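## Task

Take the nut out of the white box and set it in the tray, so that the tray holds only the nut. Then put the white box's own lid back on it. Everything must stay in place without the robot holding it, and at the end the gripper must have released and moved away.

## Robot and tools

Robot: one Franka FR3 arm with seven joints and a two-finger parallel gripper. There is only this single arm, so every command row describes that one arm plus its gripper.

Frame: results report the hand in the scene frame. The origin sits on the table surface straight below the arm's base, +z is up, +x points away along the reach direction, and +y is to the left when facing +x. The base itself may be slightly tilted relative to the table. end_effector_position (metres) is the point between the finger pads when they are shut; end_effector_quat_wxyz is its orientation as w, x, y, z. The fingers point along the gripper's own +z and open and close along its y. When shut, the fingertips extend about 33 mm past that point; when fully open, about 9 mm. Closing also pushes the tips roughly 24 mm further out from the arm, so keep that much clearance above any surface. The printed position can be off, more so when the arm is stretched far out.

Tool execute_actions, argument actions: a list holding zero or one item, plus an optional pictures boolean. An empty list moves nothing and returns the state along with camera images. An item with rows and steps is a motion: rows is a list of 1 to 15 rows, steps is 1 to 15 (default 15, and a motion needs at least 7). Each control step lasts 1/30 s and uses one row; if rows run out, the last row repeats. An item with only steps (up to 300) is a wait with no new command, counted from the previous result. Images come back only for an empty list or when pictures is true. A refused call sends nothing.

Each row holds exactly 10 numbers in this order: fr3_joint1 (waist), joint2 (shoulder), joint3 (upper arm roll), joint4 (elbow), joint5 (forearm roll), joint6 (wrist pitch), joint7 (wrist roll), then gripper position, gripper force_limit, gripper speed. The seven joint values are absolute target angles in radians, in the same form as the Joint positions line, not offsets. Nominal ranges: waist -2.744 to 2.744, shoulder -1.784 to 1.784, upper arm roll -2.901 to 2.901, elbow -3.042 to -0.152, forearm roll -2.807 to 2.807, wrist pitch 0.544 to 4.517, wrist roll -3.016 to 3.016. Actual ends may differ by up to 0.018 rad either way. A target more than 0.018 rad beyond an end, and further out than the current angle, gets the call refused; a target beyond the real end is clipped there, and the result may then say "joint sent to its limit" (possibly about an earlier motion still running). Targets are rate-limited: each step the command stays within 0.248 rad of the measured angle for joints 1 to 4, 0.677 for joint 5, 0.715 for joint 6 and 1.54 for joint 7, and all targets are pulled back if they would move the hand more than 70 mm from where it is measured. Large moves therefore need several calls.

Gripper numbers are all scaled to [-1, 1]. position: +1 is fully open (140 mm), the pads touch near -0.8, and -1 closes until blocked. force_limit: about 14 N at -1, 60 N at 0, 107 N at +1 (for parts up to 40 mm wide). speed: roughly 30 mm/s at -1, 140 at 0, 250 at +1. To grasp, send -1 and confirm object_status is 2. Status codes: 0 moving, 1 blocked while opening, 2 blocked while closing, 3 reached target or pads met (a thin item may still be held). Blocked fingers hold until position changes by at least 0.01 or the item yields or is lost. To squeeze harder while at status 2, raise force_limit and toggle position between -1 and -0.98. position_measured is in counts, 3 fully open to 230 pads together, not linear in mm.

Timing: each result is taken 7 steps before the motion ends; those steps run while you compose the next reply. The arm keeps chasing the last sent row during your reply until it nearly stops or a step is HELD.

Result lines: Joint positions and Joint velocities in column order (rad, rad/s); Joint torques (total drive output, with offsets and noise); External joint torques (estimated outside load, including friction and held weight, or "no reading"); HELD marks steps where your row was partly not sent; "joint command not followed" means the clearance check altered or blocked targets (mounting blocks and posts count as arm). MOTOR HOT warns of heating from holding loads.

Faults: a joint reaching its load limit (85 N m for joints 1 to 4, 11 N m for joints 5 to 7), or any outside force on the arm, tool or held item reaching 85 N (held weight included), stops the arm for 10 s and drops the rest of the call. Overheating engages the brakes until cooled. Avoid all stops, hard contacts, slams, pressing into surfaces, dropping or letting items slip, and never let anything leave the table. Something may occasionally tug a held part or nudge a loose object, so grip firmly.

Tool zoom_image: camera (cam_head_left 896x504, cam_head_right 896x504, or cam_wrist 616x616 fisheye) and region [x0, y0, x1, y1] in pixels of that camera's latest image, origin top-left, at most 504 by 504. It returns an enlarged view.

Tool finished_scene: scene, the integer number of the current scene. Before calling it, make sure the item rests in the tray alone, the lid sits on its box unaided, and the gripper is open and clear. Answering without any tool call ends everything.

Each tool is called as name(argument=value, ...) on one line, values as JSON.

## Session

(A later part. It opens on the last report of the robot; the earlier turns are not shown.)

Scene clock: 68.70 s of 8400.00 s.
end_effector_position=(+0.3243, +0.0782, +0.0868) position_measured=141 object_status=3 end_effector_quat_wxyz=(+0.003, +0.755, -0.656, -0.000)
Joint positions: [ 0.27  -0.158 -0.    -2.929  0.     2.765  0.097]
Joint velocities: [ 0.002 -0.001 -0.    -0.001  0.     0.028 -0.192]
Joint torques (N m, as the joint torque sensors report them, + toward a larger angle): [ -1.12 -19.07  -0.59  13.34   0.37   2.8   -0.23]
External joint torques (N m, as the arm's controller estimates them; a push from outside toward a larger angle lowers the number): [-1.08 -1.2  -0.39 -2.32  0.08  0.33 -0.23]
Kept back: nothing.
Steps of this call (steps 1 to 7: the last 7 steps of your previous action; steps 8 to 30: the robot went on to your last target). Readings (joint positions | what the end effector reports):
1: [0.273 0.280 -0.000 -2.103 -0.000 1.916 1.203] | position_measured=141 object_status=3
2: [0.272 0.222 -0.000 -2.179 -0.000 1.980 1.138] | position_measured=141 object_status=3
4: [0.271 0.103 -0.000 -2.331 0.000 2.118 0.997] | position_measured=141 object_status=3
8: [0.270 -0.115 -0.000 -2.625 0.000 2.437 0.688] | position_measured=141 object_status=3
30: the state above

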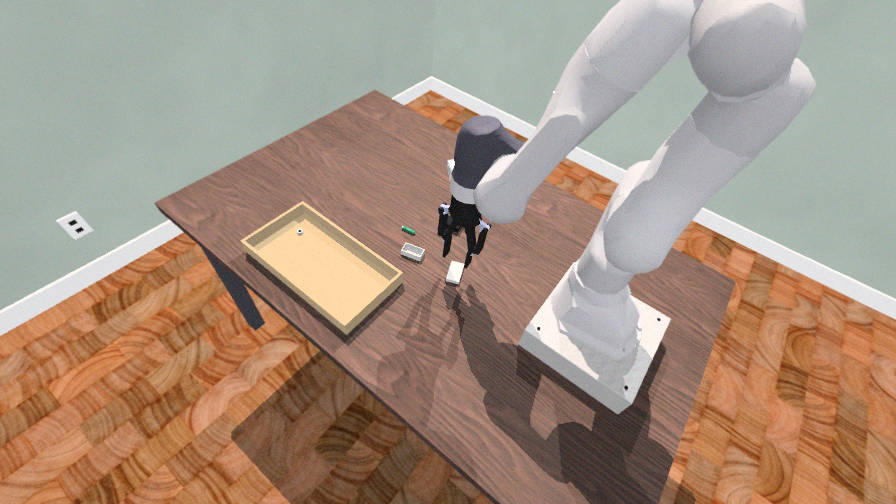

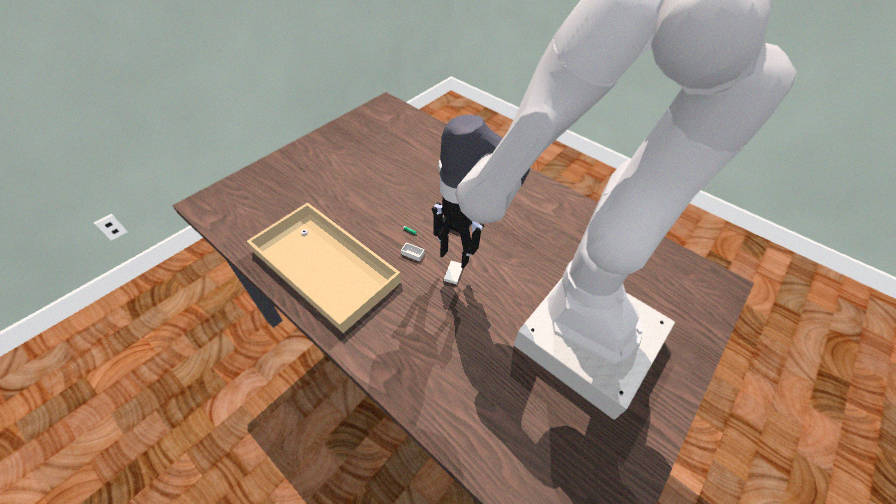

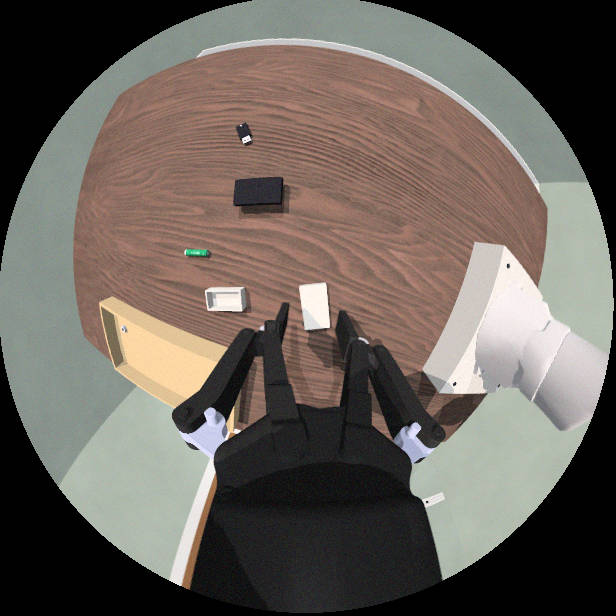

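Centered. Descend slowly, grip.

execute_actions(actions=[{"rows":[[0.267,-0.14,0,-2.93,0,2.79,0.035,-0.1,-0.4,0],[0.267,-0.12,0,-2.929,0,2.81,0.035,-0.1,-0.4,0],[0.267,-0.10,0,-2.928,0,2.83,0.035,-0.1,-0.4,0],[0.267,-0.08,0,-2.927,0,2.848,0.035,-0.1,-0.4,0],[0.267,-0.06,0,-2.925,0,2.866,0.035,-0.1,-0.4,0],[0.267,-0.04,0,-2.924,0,2.885,0.035,-0.1,-0.4,0],[0.267,-0.02,0,-2.923,0,2.903,0.035,-0.1,-0.4,0],[0.267,0.0,0,-2.921,0,2.921,0.035,-0.1,-0.4,0],[0.267,0.02,0,-2.92,0,2.94,0.035,-0.1,-0.4,0],[0.267,0.035,0,-2.919,0,2.954,0.035,-0.1,-0.4,0],[0.267,0.045,0,-2.918,0,2.963,0.035,-0.1,-0.4,0]],"steps":15}])

execute_actions(actions=[{"steps":15}])

execute_actions(actions=[{"rows":[[0.267,0.045,0,-2.918,0,2.963,0.035,-1,-0.4,0]],"steps":15}])

execute_actions(actions=[{"rows":[[0.267,0.045,0,-2.918,0,2.963,0.035,-1,-0.4,0],[0.267,0.02,0,-2.92,0,2.94,0.035,-1,-0.4,0],[0.267,-0.01,0,-2.922,0,2.91,0.035,-1,-0.4,0],[0.267,-0.04,0,-2.924,0,2.885,0.035,-1,-0.4,0],[0.267,-0.07,0,-2.926,0,2.855,0.035,-1,-0.4,0],[0.267,-0.10,0,-2.928,0,2.83,0.035,-1,-0.4,0],[0.267,-0.13,0,-2.93,0,2.80,0.035,-1,-0.4,0],[0.267,-0.16,0,-2.93,0,2.77,0.035,-1,-0.4,0]],"steps":15}], pictures=true)

Scene clock: 69.60 s of 8400.00 s.
end_effector_position=(+0.3162, +0.0761, +0.0576) position_measured=141 object_status=3 end_effector_quat_wxyz=(+0.013, +0.773, -0.635, -0.008)
Joint positions: [ 0.27  -0.045 -0.    -2.925  0.     2.849  0.041]
Joint velocities: [ 0.     0.59  -0.     0.031  0.002  0.416 -0.01 ]
Joint torques (N m, as the joint torque sensors report them, + toward a larger angle): [ -0.28 -23.02  -0.16  13.98   0.31   2.88  -0.26]
External joint torques (N m, as the arm's controller estimates them; a push from outside toward a larger angle lowers the number): [-0.18 -0.52 -0.01  0.57  0.08  0.47 -0.26]
Steps of this call (steps 1 to 19: the robot went on to your last target; steps 20 to 27: the first 8 steps of this action). Readings (joint positions | what the end effector reports):
20: [0.270 -0.156 -0.000 -2.929 0.000 2.772 0.045] | position_measured=141 object_status=3
21: [0.270 -0.148 -0.000 -2.929 0.000 2.778 0.044] | position_measured=141 object_status=3
23: [0.270 -0.121 -0.000 -2.928 0.000 2.797 0.043] | position_measured=141 object_status=3
27: the state above

Scene clock: 70.10 s of 8400.00 s.
end_effector_position=(+0.3228, +0.0778, +0.0389) position_measured=141 object_status=3 end_effector_quat_wxyz=(+0.003, +0.774, -0.634, -0.000)
Joint positions: [ 0.27   0.043  0.    -2.918  0.     2.955  0.039]
Joint velocities: [-0.001  0.002  0.001  0.001  0.001  0.034 -0.001]
Joint torques (N m, as the joint torque sensors report them, + toward a larger angle): [ -0.53 -19.42  -0.53  11.66   0.21   2.79  -0.07]
External joint torques (N m, as the arm's controller estimates them; a push from outside toward a larger angle lowers the number): [-0.44  1.83 -0.47 -0.4   0.05  0.33 -0.07]
Kept back: nothing.
Steps of this call (steps 1 to 7: the last 7 steps of your previous action; steps 8 to 15: the robot went on to your last target). Readings (joint positions | what the end effector reports):
1: [0.270 -0.025 -0.000 -2.924 0.000 2.864 0.041] | position_measured=141 object_status=3
2: [0.270 -0.006 -0.000 -2.923 0.000 2.880 0.041] | position_measured=141 object_status=3
4: [0.270 0.024 -0.000 -2.923 0.000 2.905 0.040] | position_measured=141 object_status=3
8: [0.270 0.038 0.000 -2.918 0.000 2.938 0.039] | position_measured=141 object_status=3
15: the state above

Scene clock: 70.37 s of 8400.00 s.
end_effector_position=(+0.3244, +0.0782, +0.0395) position_measured=179 object_status=0 end_effector_quat_wxyz=(+0.001, +0.774, -0.634, +0.001)
Joint positions: [ 0.27   0.043  0.    -2.918  0.     2.959  0.038]
Joint velocities: [ 0.001  0.001  0.    -0.001  0.002  0.005  0.   ]
Joint torques (N m, as the joint torque sensors report them, + toward a larger angle): [ -1.35 -20.03  -0.72  11.9    0.23   3.07  -0.22]
External joint torques (N m, as the arm's controller estimates them; a push from outside toward a larger angle lowers the number): [-1.28  1.21 -0.69 -0.14  0.08  0.58 -0.22]
Steps of this call (steps 1 to 8: the first 8 steps of this action). Readings (joint positions | what the end effector reports):
1: [0.270 0.043 0.000 -2.918 0.000 2.956 0.039] | position_measured=141 object_status=0
2: [0.270 0.043 0.000 -2.918 0.000 2.957 0.039] | position_measured=147 object_status=0
4: [0.270 0.043 0.000 -2.918 0.000 2.958 0.039] | position_measured=162 object_status=0
8: the state above

Scene clock: 70.87 s of 8400.00 s.
end_effector_position=(+0.3379, +0.0815, +0.0753) position_measured=180 object_status=2 end_effector_quat_wxyz=(-0.014, +0.774, -0.633, +0.013)
Joint positions: [ 0.269 -0.093  0.    -2.926  0.     2.87   0.038]
Joint velocities: [-0.    -0.869 -0.001 -0.02   0.    -0.589  0.   ]
Joint torques (N m, as the joint torque sensors report them, + toward a larger angle): [ -0.1  -16.17  -1.12  11.89   0.34   2.14  -0.15]
External joint torques (N m, as the arm's controller estimates them; a push from outside toward a larger angle lowers the number): [-0.05 -0.76 -0.99 -2.79  0.1  -0.47 -0.15]
Steps of this call (steps 1 to 7: the last 7 steps of your previous action; steps 8 to 15: the first 8 steps of this action). Readings (joint positions | what the end effector reports):
8: [0.270 0.043 0.000 -2.918 0.000 2.960 0.038] | position_measured=179 object_status=2
9: [0.270 0.040 0.000 -2.919 0.000 2.957 0.038] | position_measured=179 object_status=2
11: [0.270 0.012 0.000 -2.922 0.000 2.938 0.038] | position_measured=180 object_status=2
15: the state above

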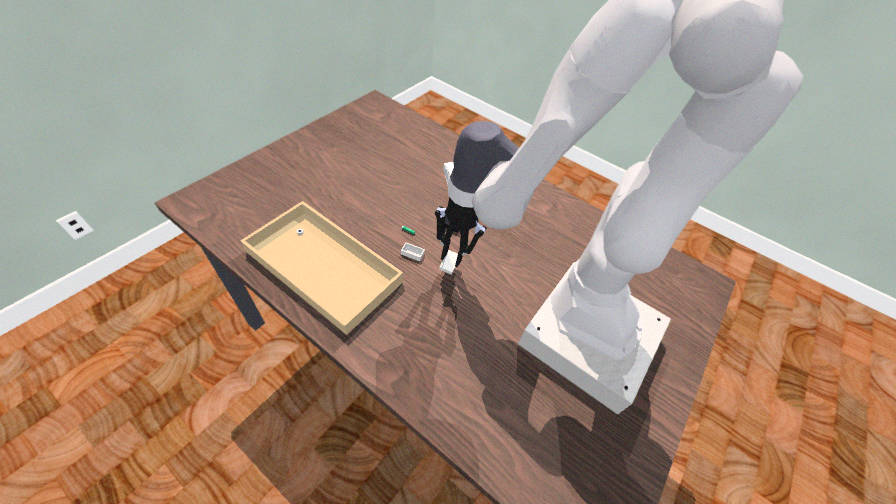

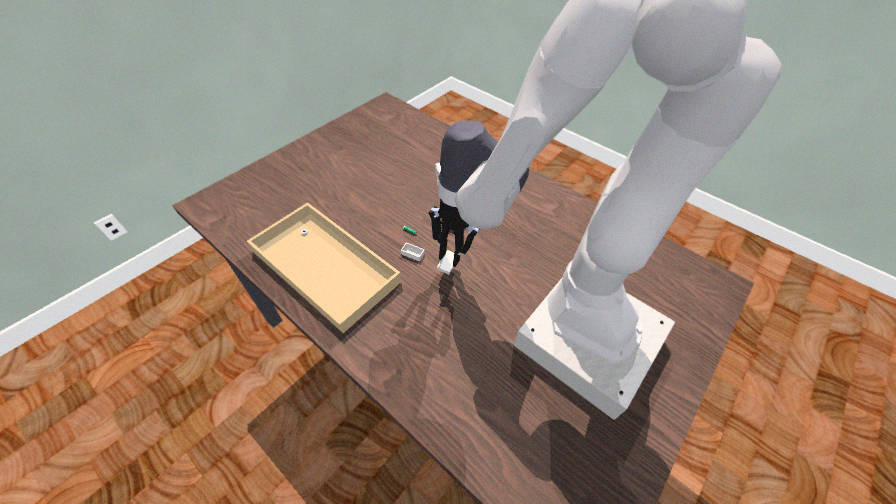

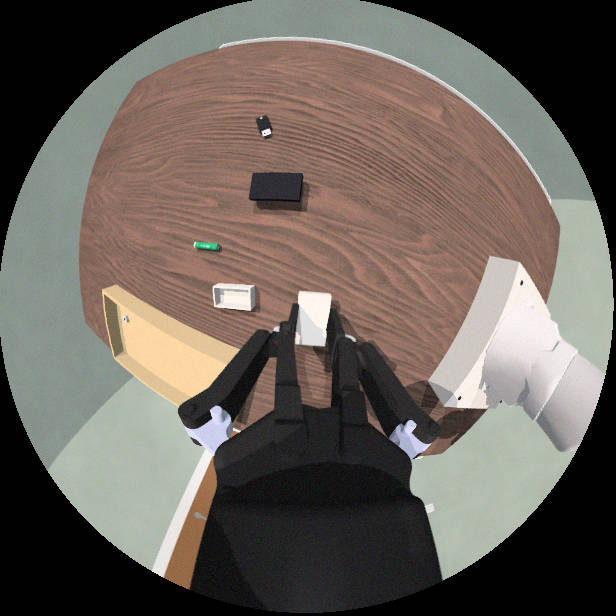

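execute_actions(actions=[])

execute_actions(actions=[{"rows":[[0.272,0.0,0,-2.75,0,2.75,1.545,-1,-0.4,0]],"steps":15}], pictures=false)

execute_actions(actions=[{"rows":[[0.272,0.17,0,-2.53,0,2.70,1.545,-1,-0.4,0]],"steps":15}], pictures=false)

execute_actions(actions=[{"steps":30}], pictures=true)

Scene clock: 72.13 s of 8400.00 s.
end_effector_position=(+0.3275, +0.0790, +0.0879) position_measured=180 object_status=2 end_effector_quat_wxyz=(-0.001, +0.774, -0.634, +0.002)
Joint positions: [ 0.269 -0.158  0.    -2.928  0.     2.772  0.038]
Joint velocities: [-0.001 -0.     0.    -0.     0.    -0.001  0.001]
Joint torques (N m, as the joint torque sensors report them, + toward a larger angle): [ -0.23 -18.67  -0.84  13.31   0.42   2.22  -0.17]
External joint torques (N m, as the arm's controller estimates them; a push from outside toward a larger angle lowers the number): [-0.19 -0.7  -0.65 -2.43  0.13 -0.3  -0.17]
Kept back: nothing.
Steps of this call (steps 1 to 7: the last 7 steps of your previous action; steps 8 to 30: the robot went on to your last target; steps 31 to 38: nothing new was sent). Readings (joint positions | what the end effector reports):
1: [0.269 -0.118 0.000 -2.927 0.000 2.853 0.038] | position_measured=180 object_status=2
2: [0.269 -0.135 0.000 -2.926 0.000 2.840 0.038] | position_measured=180 object_status=2
4: [0.269 -0.152 0.000 -2.926 0.000 2.819 0.038] | position_measured=180 object_status=2
8: [0.269 -0.158 0.000 -2.927 0.000 2.794 0.038] | position_measured=180 object_status=2
38: the state above
The arm was judged still, so your last target was given up. Only a new action makes it travel on or press farther. Fingers that are still opening or closing keep moving.

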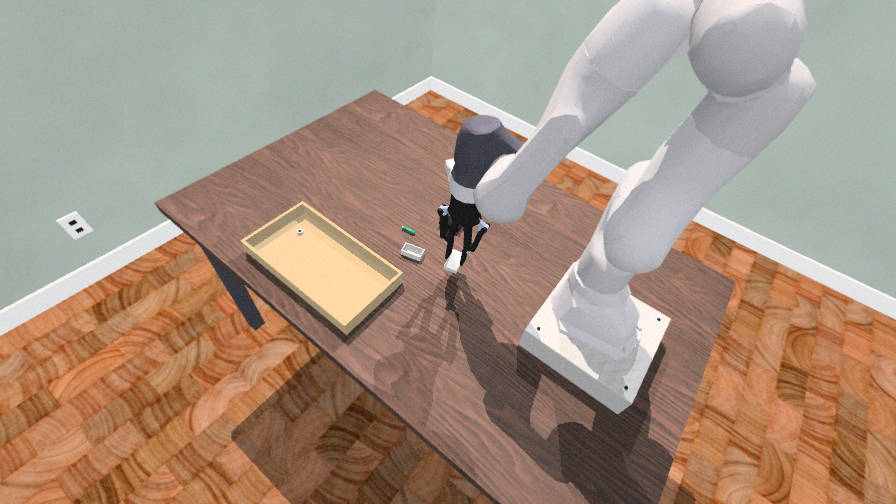

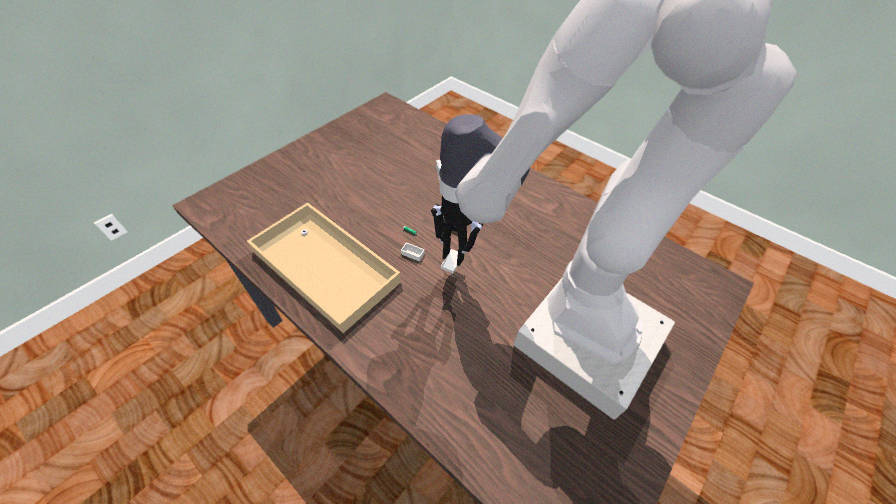

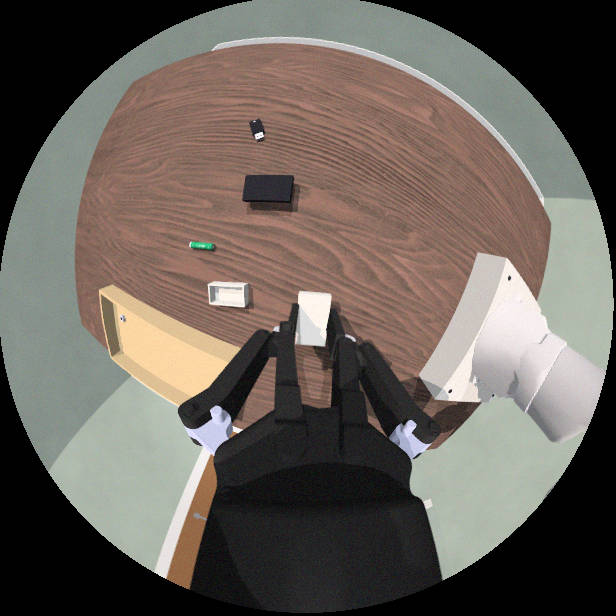

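Scene clock: 72.40 s of 8400.00 s.
end_effector_position=(+0.3821, +0.0926, +0.0840) position_measured=180 object_status=2 end_effector_quat_wxyz=(+0.004, -0.438, +0.899, -0.002)
Joint positions: [ 0.27  -0.007  0.    -2.757 -0.001  2.758  0.901]
Joint velocities: [-0.     0.076  0.     0.077 -0.001 -0.029  2.121]
Joint torques (N m, as the joint torque sensors report them, + toward a larger angle): [  1.27 -23.    -0.8   15.9    0.64   2.27   0.53]
External joint torques (N m, as the arm's controller estimates them; a push from outside toward a larger angle lowers the number): [ 1.26  1.06 -0.81  0.57  0.37 -0.12  0.56]
Steps of this call (steps 1 to 8: the first 8 steps of this action). Readings (joint positions | what the end effector reports):
1: [0.270 -0.129 0.000 -2.896 -0.001 2.765 0.163] | position_measured=180 object_status=2
2: [0.270 -0.083 0.000 -2.846 -0.001 2.763 0.306] | position_measured=180 object_status=2
4: [0.270 -0.034 0.000 -2.788 -0.001 2.762 0.549] | position_measured=180 object_status=2
8: the state above

Scene clock: 72.90 s of 8400.00 s.
end_effector_position=(+0.4497, +0.1093, +0.0777) position_measured=180 object_status=2 end_effector_quat_wxyz=(+0.007, -0.195, +0.981, -0.001)
Joint positions: [ 0.271  0.163  0.    -2.539 -0.001  2.715  1.418]
Joint velocities: [ 0.001  0.083 -0.002  0.099 -0.001 -0.069  0.409]
Joint torques (N m, as the joint torque sensors report them, + toward a larger angle): [  1.47 -29.1   -0.69  17.66   0.79   1.8    0.16]
External joint torques (N m, as the arm's controller estimates them; a push from outside toward a larger angle lowers the number): [ 1.59  1.44 -0.74  1.7   0.46 -0.55  0.17]
Steps of this call (steps 1 to 7: the last 7 steps of your previous action; steps 8 to 15: the first 8 steps of this action). Readings (joint positions | what the end effector reports):
8: [0.271 0.030 0.001 -2.713 -0.001 2.740 1.275] | position_measured=180 object_status=2
9: [0.271 0.080 0.001 -2.650 -0.001 2.734 1.303] | position_measured=180 object_status=2
11: [0.271 0.134 0.000 -2.578 -0.001 2.727 1.350] | position_measured=180 object_status=2
15: the state above

Scene clock: 73.90 s of 8400.00 s.
end_effector_position=(+0.4484, +0.1089, +0.0763) position_measured=180 object_status=2 end_effector_quat_wxyz=(+0.002, -0.136, +0.991, -0.002)
Joint positions: [ 0.271  0.168  0.    -2.532 -0.001  2.702  1.537]
Joint velocities: [ 0.001 -0.    -0.    -0.    -0.     0.001  0.017]
Joint torques (N m, as the joint torque sensors report them, + toward a larger angle): [  1.2  -29.21  -0.83  16.86   0.69   2.11   0.28]
External joint torques (N m, as the arm's controller estimates them; a push from outside toward a larger angle lowers the number): [ 1.27  1.04 -0.92  0.04  0.34 -0.32  0.28]
Kept back: nothing.
Steps of this call (steps 1 to 7: the last 7 steps of your previous action; steps 8 to 30: the robot went on to your last target). Readings (joint positions | what the end effector reports):
1: [0.271 0.165 0.000 -2.537 -0.001 2.713 1.431] | position_measured=180 object_status=2
2: [0.271 0.166 0.000 -2.535 -0.001 2.711 1.442] | position_measured=180 object_status=2
4: [0.271 0.168 0.000 -2.533 -0.001 2.708 1.462] | position_measured=180 object_status=2
8: [0.271 0.168 0.000 -2.532 -0.001 2.705 1.490] | position_measured=180 object_status=2
30: the state above

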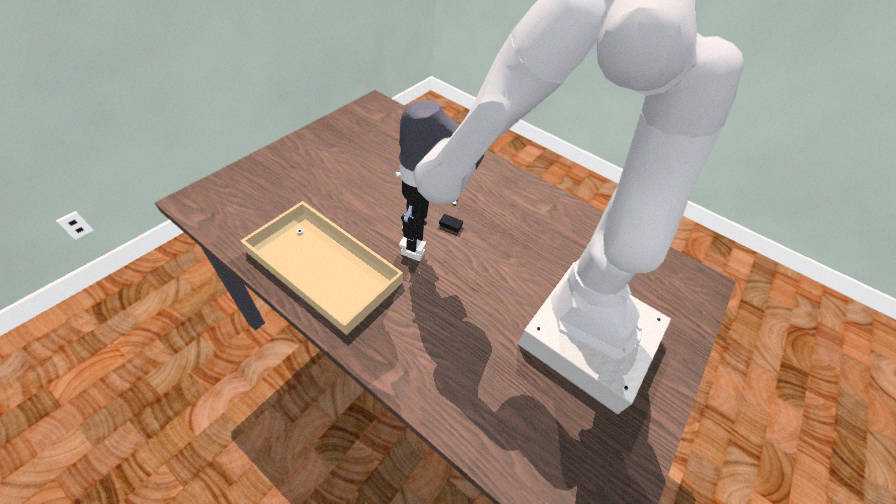

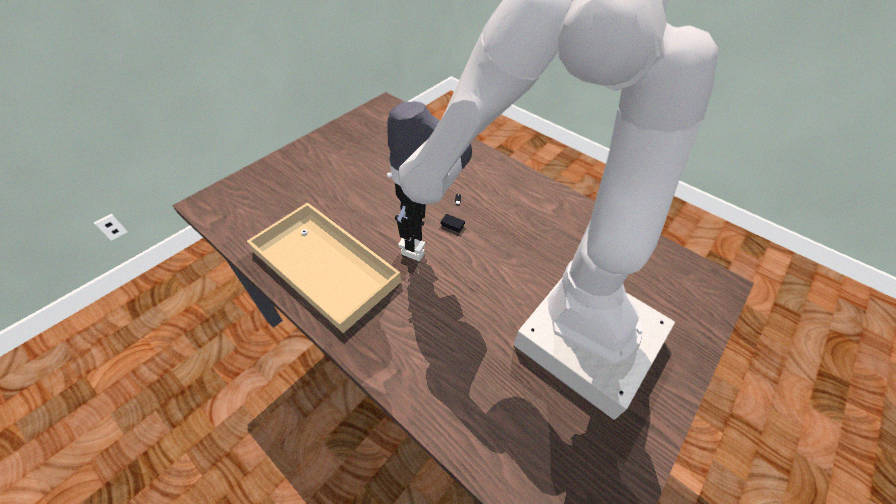

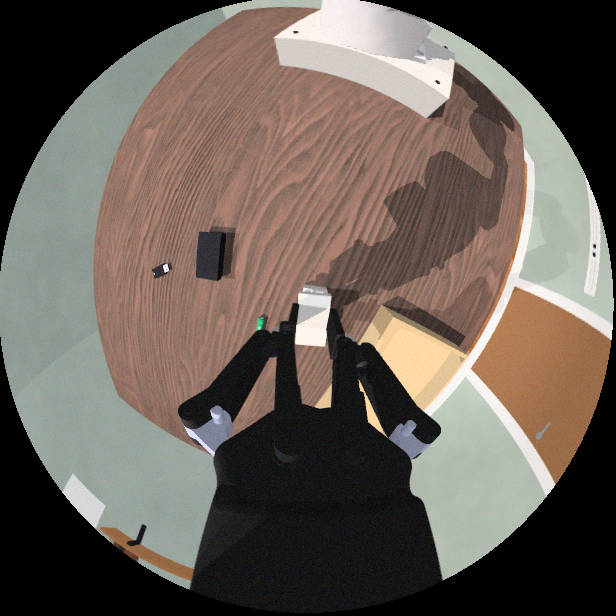

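execute_actions(actions=[{"rows":[[0.272,0.225,0,-2.527,0,2.756,1.545,-1,-0.4,0]],"steps":15}], pictures=false)

execute_actions(actions=[{"steps":20}], pictures=true)

zoom_image(camera="cam_wrist", region=[250,250,380,380])

zoom_image(camera="cam_head_left", region=[370,210,460,280])

Scene clock: 74.53 s of 8400.00 s.
end_effector_position=(+0.4469, +0.1083, +0.0575) position_measured=180 object_status=2 end_effector_quat_wxyz=(-0.001, -0.134, +0.991, -0.002)
Joint positions: [ 0.271  0.22   0.    -2.528 -0.001  2.744  1.541]
Joint velocities: [-0.001  0.008 -0.001  0.001  0.     0.072  0.001]
Joint torques (N m, as the joint torque sensors report them, + toward a larger angle): [  1.34 -28.17  -0.5   15.36   0.76   2.41   0.11]
External joint torques (N m, as the arm's controller estimates them; a push from outside toward a larger angle lowers the number): [ 1.49  2.93 -0.58 -0.56  0.44  0.02  0.1 ]
Steps of this call (steps 1 to 11: the robot went on to your last target; steps 12 to 19: the first 8 steps of this action). Readings (joint positions | what the end effector reports):
12: [0.271 0.176 0.000 -2.529 -0.001 2.710 1.540] | position_measured=180 object_status=2
13: [0.271 0.190 0.000 -2.527 -0.001 2.719 1.541] | position_measured=180 object_status=2
15: [0.271 0.212 0.000 -2.527 -0.001 2.730 1.541] | position_measured=180 object_status=2
19: the state above

Scene clock: 75.20 s of 8400.00 s.
end_effector_position=(+0.4493, +0.1089, +0.0575) position_measured=180 object_status=2 end_effector_quat_wxyz=(+0.003, -0.134, +0.991, -0.002)
Joint positions: [ 0.271  0.222  0.    -2.528 -0.001  2.754  1.542]
Joint velocities: [-0.     0.001 -0.    -0.    -0.001  0.     0.001]
Joint torques (N m, as the joint torque sensors report them, + toward a larger angle): [  1.24 -28.42  -1.01  14.58   0.73   2.9    0.12]
External joint torques (N m, as the arm's controller estimates them; a push from outside toward a larger angle lowers the number): [ 1.34  2.66 -1.13 -1.39  0.41  0.47  0.12]
Kept back: nothing.
Steps of this call (steps 1 to 7: the last 7 steps of your previous action; steps 8 to 15: the robot went on to your last target; steps 16 to 20: nothing new was sent). Readings (joint positions | what the end effector reports):
1: [0.271 0.220 0.000 -2.528 -0.001 2.746 1.541] | position_measured=180 object_status=2
2: [0.271 0.221 0.000 -2.528 -0.001 2.748 1.541] | position_measured=180 object_status=2
4: [0.271 0.221 0.000 -2.528 -0.001 2.750 1.541] | position_measured=180 object_status=2
8: [0.271 0.222 0.000 -2.528 -0.001 2.752 1.541] | position_measured=180 object_status=2
20: the state above
The arm was judged still, so your last target was given up. Only a new action makes it travel on or press farther. Fingers that are still opening or closing keep moving.

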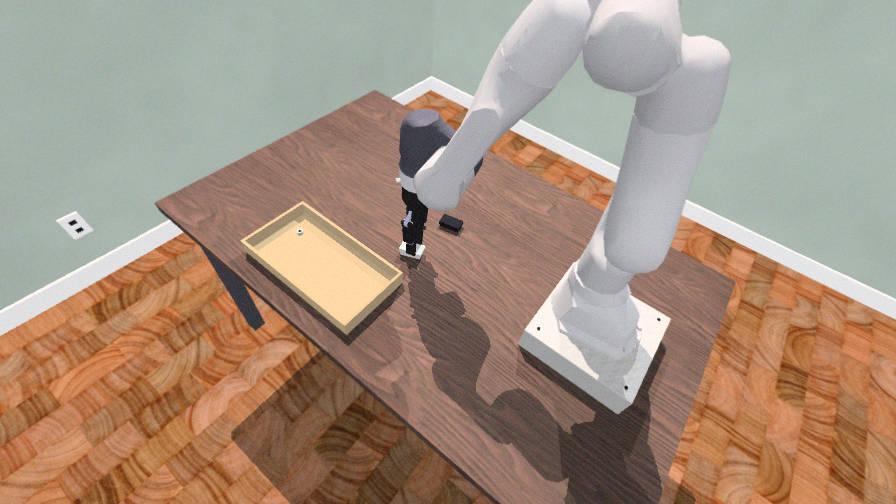

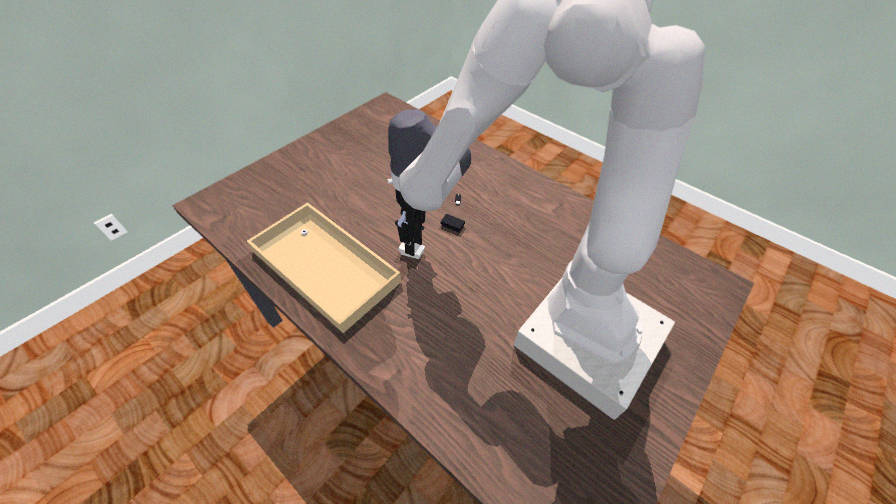

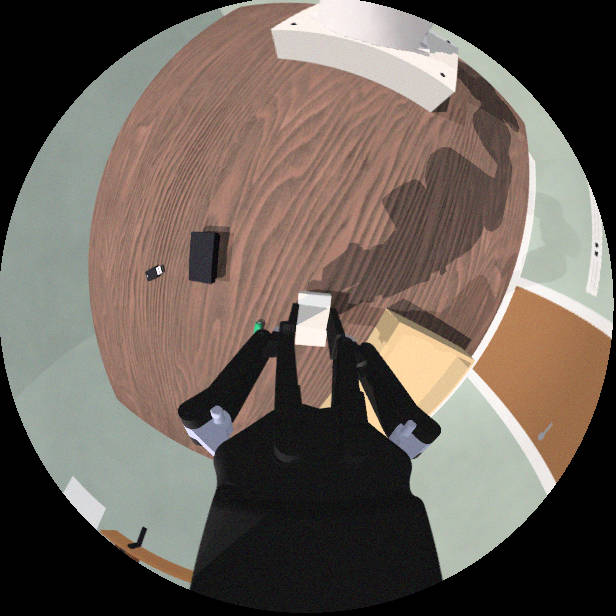

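Region (250, 250, 380, 380) of cam_wrist's 616x616 image, scaled by 3.877, with more detail than that image has.

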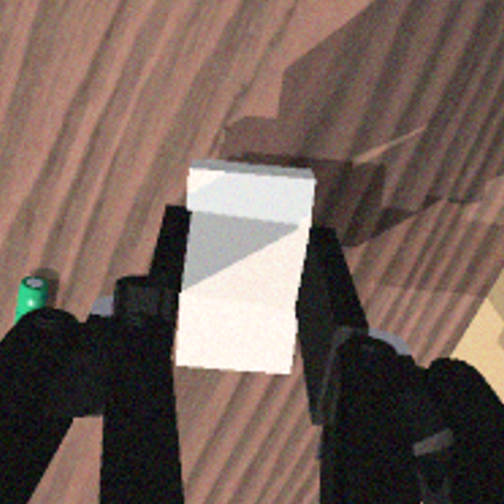

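Region (370, 210, 460, 280) of cam_head_left's 896x504 image, scaled by 5.600, with more detail than that image has.

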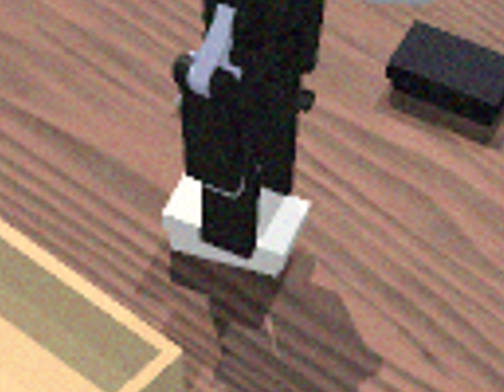

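execute_actions(actions=[{"rows":[[0.272,0.232,0,-2.527,0,2.762,1.545,-1,-0.4,0],[0.272,0.232,0,-2.527,0,2.762,1.545,-1,-0.4,0],[0.272,0.232,0,-2.527,0,2.762,1.545,-1,-0.4,0],[0.272,0.232,0,-2.527,0,2.762,1.545,-1,-0.4,0],[0.272,0.24,0,-2.526,0,2.77,1.545,-1,-0.4,0]],"steps":15}], pictures=false)

execute_actions(actions=[{"steps":20}], pictures=true)

zoom_image(camera="cam_head_left", region=[370,210,460,280])

zoom_image(camera="cam_wrist", region=[250,250,380,380])

Scene clock: 75.83 s of 8400.00 s.
end_effector_position=(+0.4507, +0.1092, +0.0551) position_measured=180 object_status=2 end_effector_quat_wxyz=(+0.004, -0.134, +0.991, -0.001)
Joint positions: [ 0.271  0.231  0.    -2.526 -0.001  2.764  1.542]
Joint velocities: [-0.001  0.019  0.001  0.003 -0.001  0.034 -0.001]
Joint torques (N m, as the joint torque sensors report them, + toward a larger angle): [  0.89 -26.29  -0.07  13.29   0.75   2.5   -0.01]
External joint torques (N m, as the arm's controller estimates them; a push from outside toward a larger angle lowers the number): [ 1.02  5.47 -0.17 -2.8   0.44  0.02 -0.01]
Steps of this call (steps 1 to 11: nothing new was sent; steps 12 to 19: the first 8 steps of this action). Readings (joint positions | what the end effector reports):
12: [0.271 0.223 0.000 -2.527 -0.001 2.755 1.542] | position_measured=180 object_status=2
13: [0.271 0.225 0.000 -2.527 -0.001 2.756 1.542] | position_measured=180 object_status=2
15: [0.271 0.226 0.000 -2.527 -0.001 2.757 1.542] | position_measured=180 object_status=2
19: the state above

Scene clock: 76.50 s of 8400.00 s.
end_effector_position=(+0.4523, +0.1096, +0.0551) position_measured=180 object_status=2 end_effector_quat_wxyz=(+0.007, -0.134, +0.991, -0.001)
Joint positions: [ 0.271  0.232  0.    -2.525 -0.001  2.77   1.542]
Joint velocities: [-0.     0.     0.001 -0.     0.001  0.002  0.   ]
Joint torques (N m, as the joint torque sensors report them, + toward a larger angle): [  1.56 -26.08  -0.08  14.77   0.69   2.56   0.03]
External joint torques (N m, as the arm's controller estimates them; a push from outside toward a larger angle lowers the number): [ 1.77  5.23 -0.1  -1.05  0.37  0.12  0.03]
Kept back: nothing.
Steps of this call (steps 1 to 7: the last 7 steps of your previous action; steps 8 to 15: the robot went on to your last target; steps 16 to 20: nothing new was sent). Readings (joint positions | what the end effector reports):
1: [0.271 0.231 0.000 -2.526 -0.001 2.765 1.542] | position_measured=180 object_status=2
2: [0.271 0.231 0.000 -2.526 -0.001 2.766 1.542] | position_measured=180 object_status=2
4: [0.271 0.231 0.000 -2.525 -0.001 2.767 1.542] | position_measured=180 object_status=2
8: [0.271 0.232 0.000 -2.525 -0.001 2.769 1.542] | position_measured=180 object_status=2
20: the state above
The arm was judged still, so your last target was given up. Only a new action makes it travel on or press farther. Fingers that are still opening or closing keep moving.

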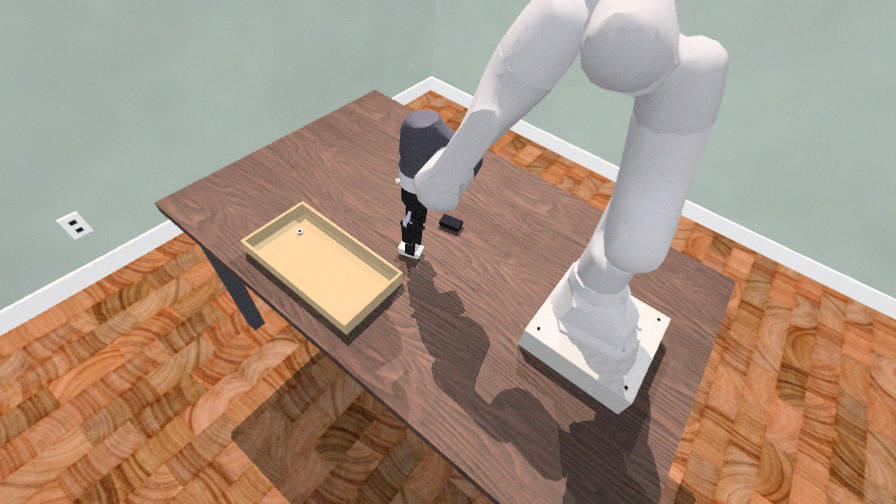

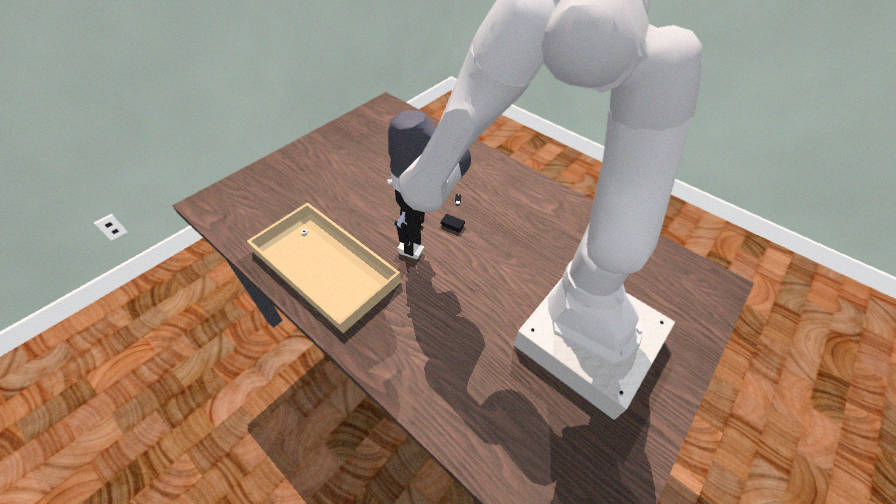

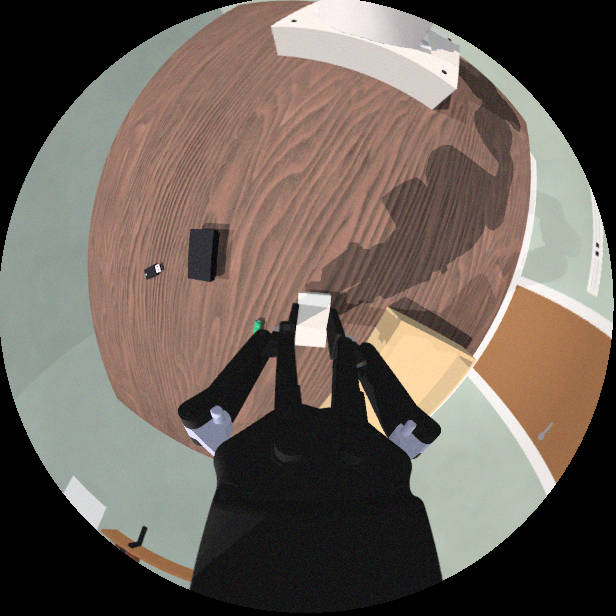

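Region (370, 210, 460, 280) of cam_head_left's 896x504 image, scaled by 5.600, with more detail than that image has.

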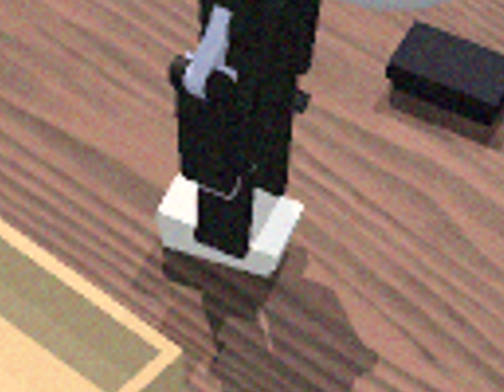

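Region (250, 250, 380, 380) of cam_wrist's 616x616 image, scaled by 3.877, with more detail than that image has.

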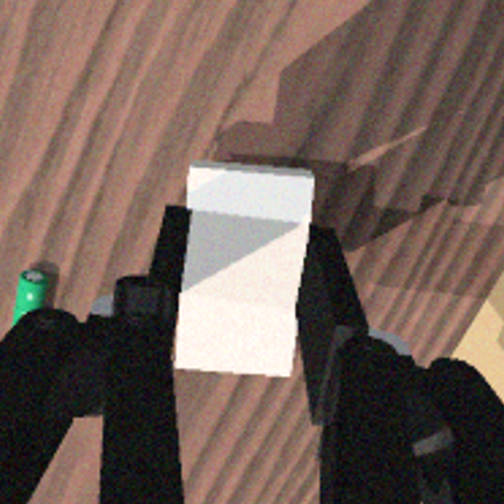

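execute_actions(actions=[{"rows":[[0.272,0.226,0,-2.526,0,2.762,1.545,-0.3,-0.4,-0.5]],"steps":15}], pictures=false)

execute_actions(actions=[{"rows":[[0.272,0.10,0,-2.55,0,2.65,1.545,-0.3,-0.4,-0.5]],"steps":15}], pictures=false)

execute_actions(actions=[{"steps":12}], pictures=true)

zoom_image(camera="cam_head_left", region=[370,210,460,280])

zoom_image(camera="cam_wrist", region=[250,250,380,380])

Scene clock: 77.43 s of 8400.00 s.
end_effector_position=(+0.4528, +0.1097, +0.0569) position_measured=167 object_status=0 end_effector_quat_wxyz=(+0.007, -0.134, +0.991, -0.001)
Joint positions: [ 0.271  0.227  0.    -2.525 -0.001  2.766  1.542]
Joint velocities: [ 0.001 -0.001  0.001  0.     0.001 -0.008  0.001]
Joint torques (N m, as the joint torque sensors report them, + toward a larger angle): [  1.37 -32.63  -0.06  14.53   0.78   2.35   0.15]
External joint torques (N m, as the arm's controller estimates them; a push from outside toward a larger angle lowers the number): [ 1.41 -1.31 -0.24 -1.46  0.47 -0.12  0.15]
Steps of this call (steps 1 to 20: nothing new was sent; steps 21 to 28: the first 8 steps of this action). Readings (joint positions | what the end effector reports):
21: [0.271 0.231 0.000 -2.525 -0.001 2.769 1.542] | position_measured=180 object_status=0
22: [0.271 0.229 0.000 -2.525 -0.001 2.769 1.542] | position_measured=180 object_status=0
24: [0.271 0.227 0.000 -2.525 -0.001 2.768 1.542] | position_measured=168 object_status=0
28: the state above

Scene clock: 77.93 s of 8400.00 s.
end_effector_position=(+0.4539, +0.1101, +0.1008) position_measured=167 object_status=3 end_effector_quat_wxyz=(+0.016, -0.134, +0.991, -0.000)
Joint positions: [ 0.271  0.101  0.    -2.545 -0.001  2.678  1.542]
Joint velocities: [ 0.001 -0.033  0.    -0.013 -0.    -0.145 -0.001]
Joint torques (N m, as the joint torque sensors report them, + toward a larger angle): [  1.24 -27.1    0.28  14.56   0.83   1.98   0.07]
External joint torques (N m, as the arm's controller estimates them; a push from outside toward a larger angle lowers the number): [ 1.26  0.03  0.22 -2.19  0.44 -0.35  0.07]
Steps of this call (steps 1 to 7: the last 7 steps of your previous action; steps 8 to 15: the first 8 steps of this action). Readings (joint positions | what the end effector reports):
8: [0.271 0.210 0.000 -2.534 -0.001 2.747 1.542] | position_measured=167 object_status=3
9: [0.271 0.178 0.000 -2.544 -0.001 2.728 1.542] | position_measured=167 object_status=3
11: [0.271 0.129 0.000 -2.545 -0.001 2.704 1.542] | position_measured=167 object_status=3
15: the state above

Scene clock: 78.33 s of 8400.00 s.
end_effector_position=(+0.4452, +0.1080, +0.0978) position_measured=167 object_status=3 end_effector_quat_wxyz=(+0.004, -0.134, +0.991, -0.001)
Joint positions: [ 0.271  0.101  0.    -2.548 -0.001  2.655  1.542]
Joint velocities: [ 0.    -0.    -0.001  0.     0.001 -0.013 -0.   ]
Joint torques (N m, as the joint torque sensors report them, + toward a larger angle): [  1.52 -29.3   -0.21  14.97   0.7    2.07   0.11]
External joint torques (N m, as the arm's controller estimates them; a push from outside toward a larger angle lowers the number): [ 1.65 -0.4  -0.18 -2.75  0.31 -0.38  0.11]
Kept back: nothing.
Steps of this call (steps 1 to 7: the last 7 steps of your previous action; steps 8 to 12: the robot went on to your last target). Readings (joint positions | what the end effector reports):
1: [0.271 0.101 0.000 -2.546 -0.001 2.673 1.542] | position_measured=167 object_status=3
2: [0.271 0.101 0.000 -2.546 -0.001 2.670 1.542] | position_measured=167 object_status=3
4: [0.271 0.101 0.000 -2.547 -0.001 2.664 1.542] | position_measured=167 object_status=3
8: [0.271 0.101 0.000 -2.548 -0.001 2.658 1.542] | position_measured=167 object_status=3
12: the state above

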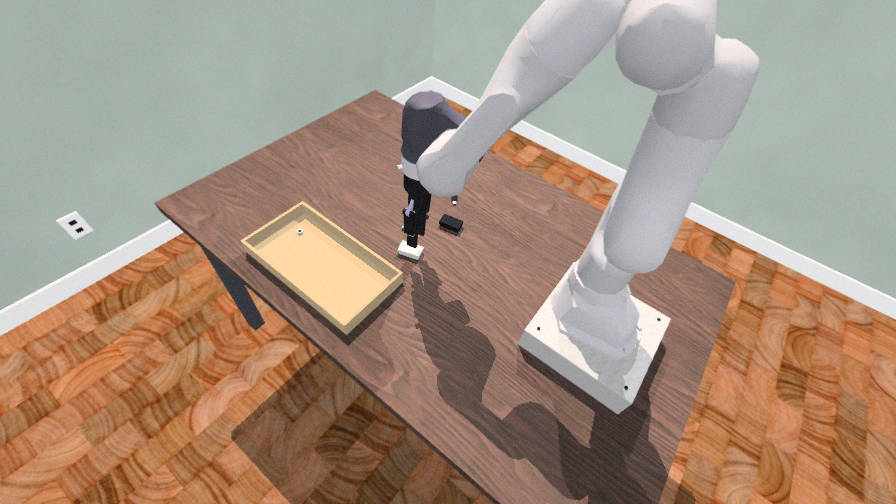

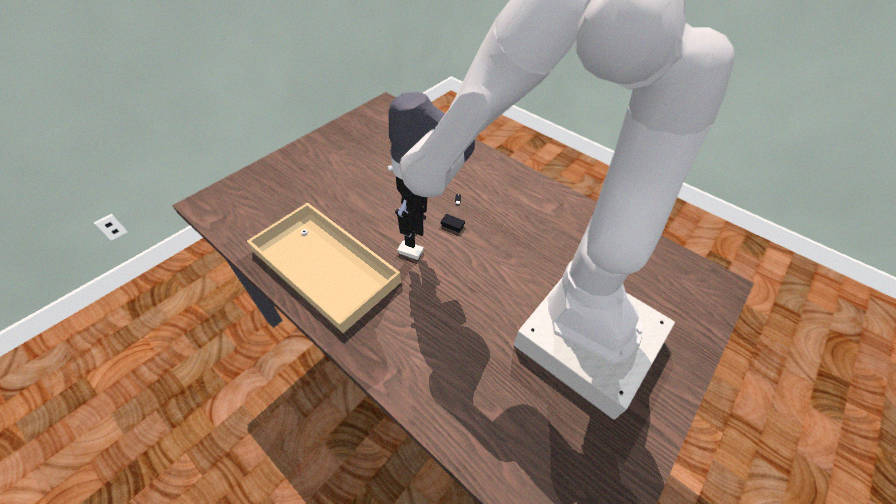

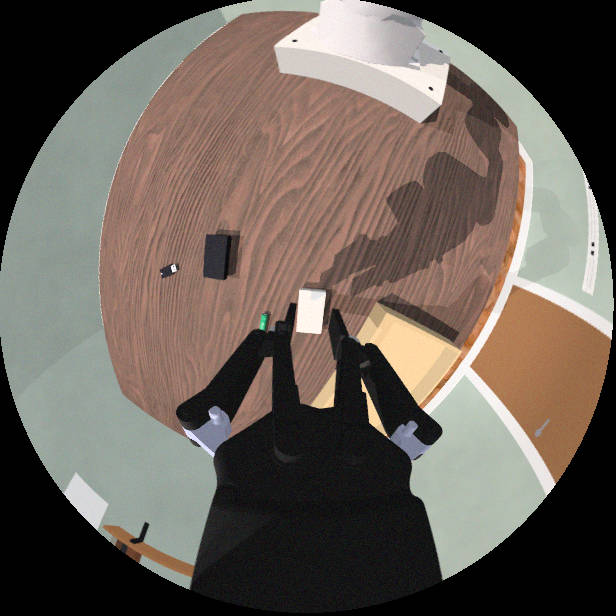

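Region (370, 210, 460, 280) of cam_head_left's 896x504 image, scaled by 5.600, with more detail than that image has.

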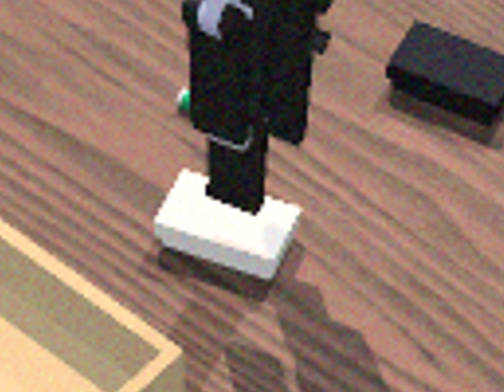

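Region (250, 250, 380, 380) of cam_wrist's 616x616 image, scaled by 3.877, with more detail than that image has.

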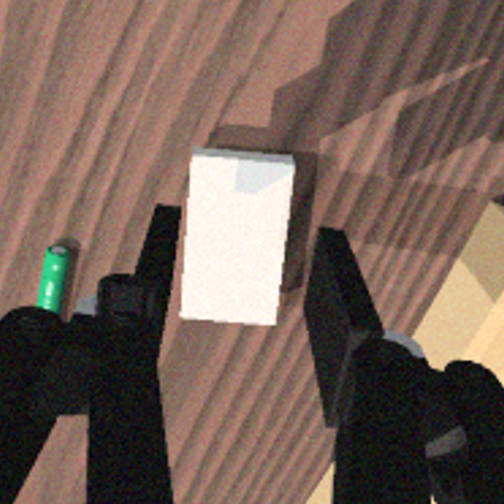

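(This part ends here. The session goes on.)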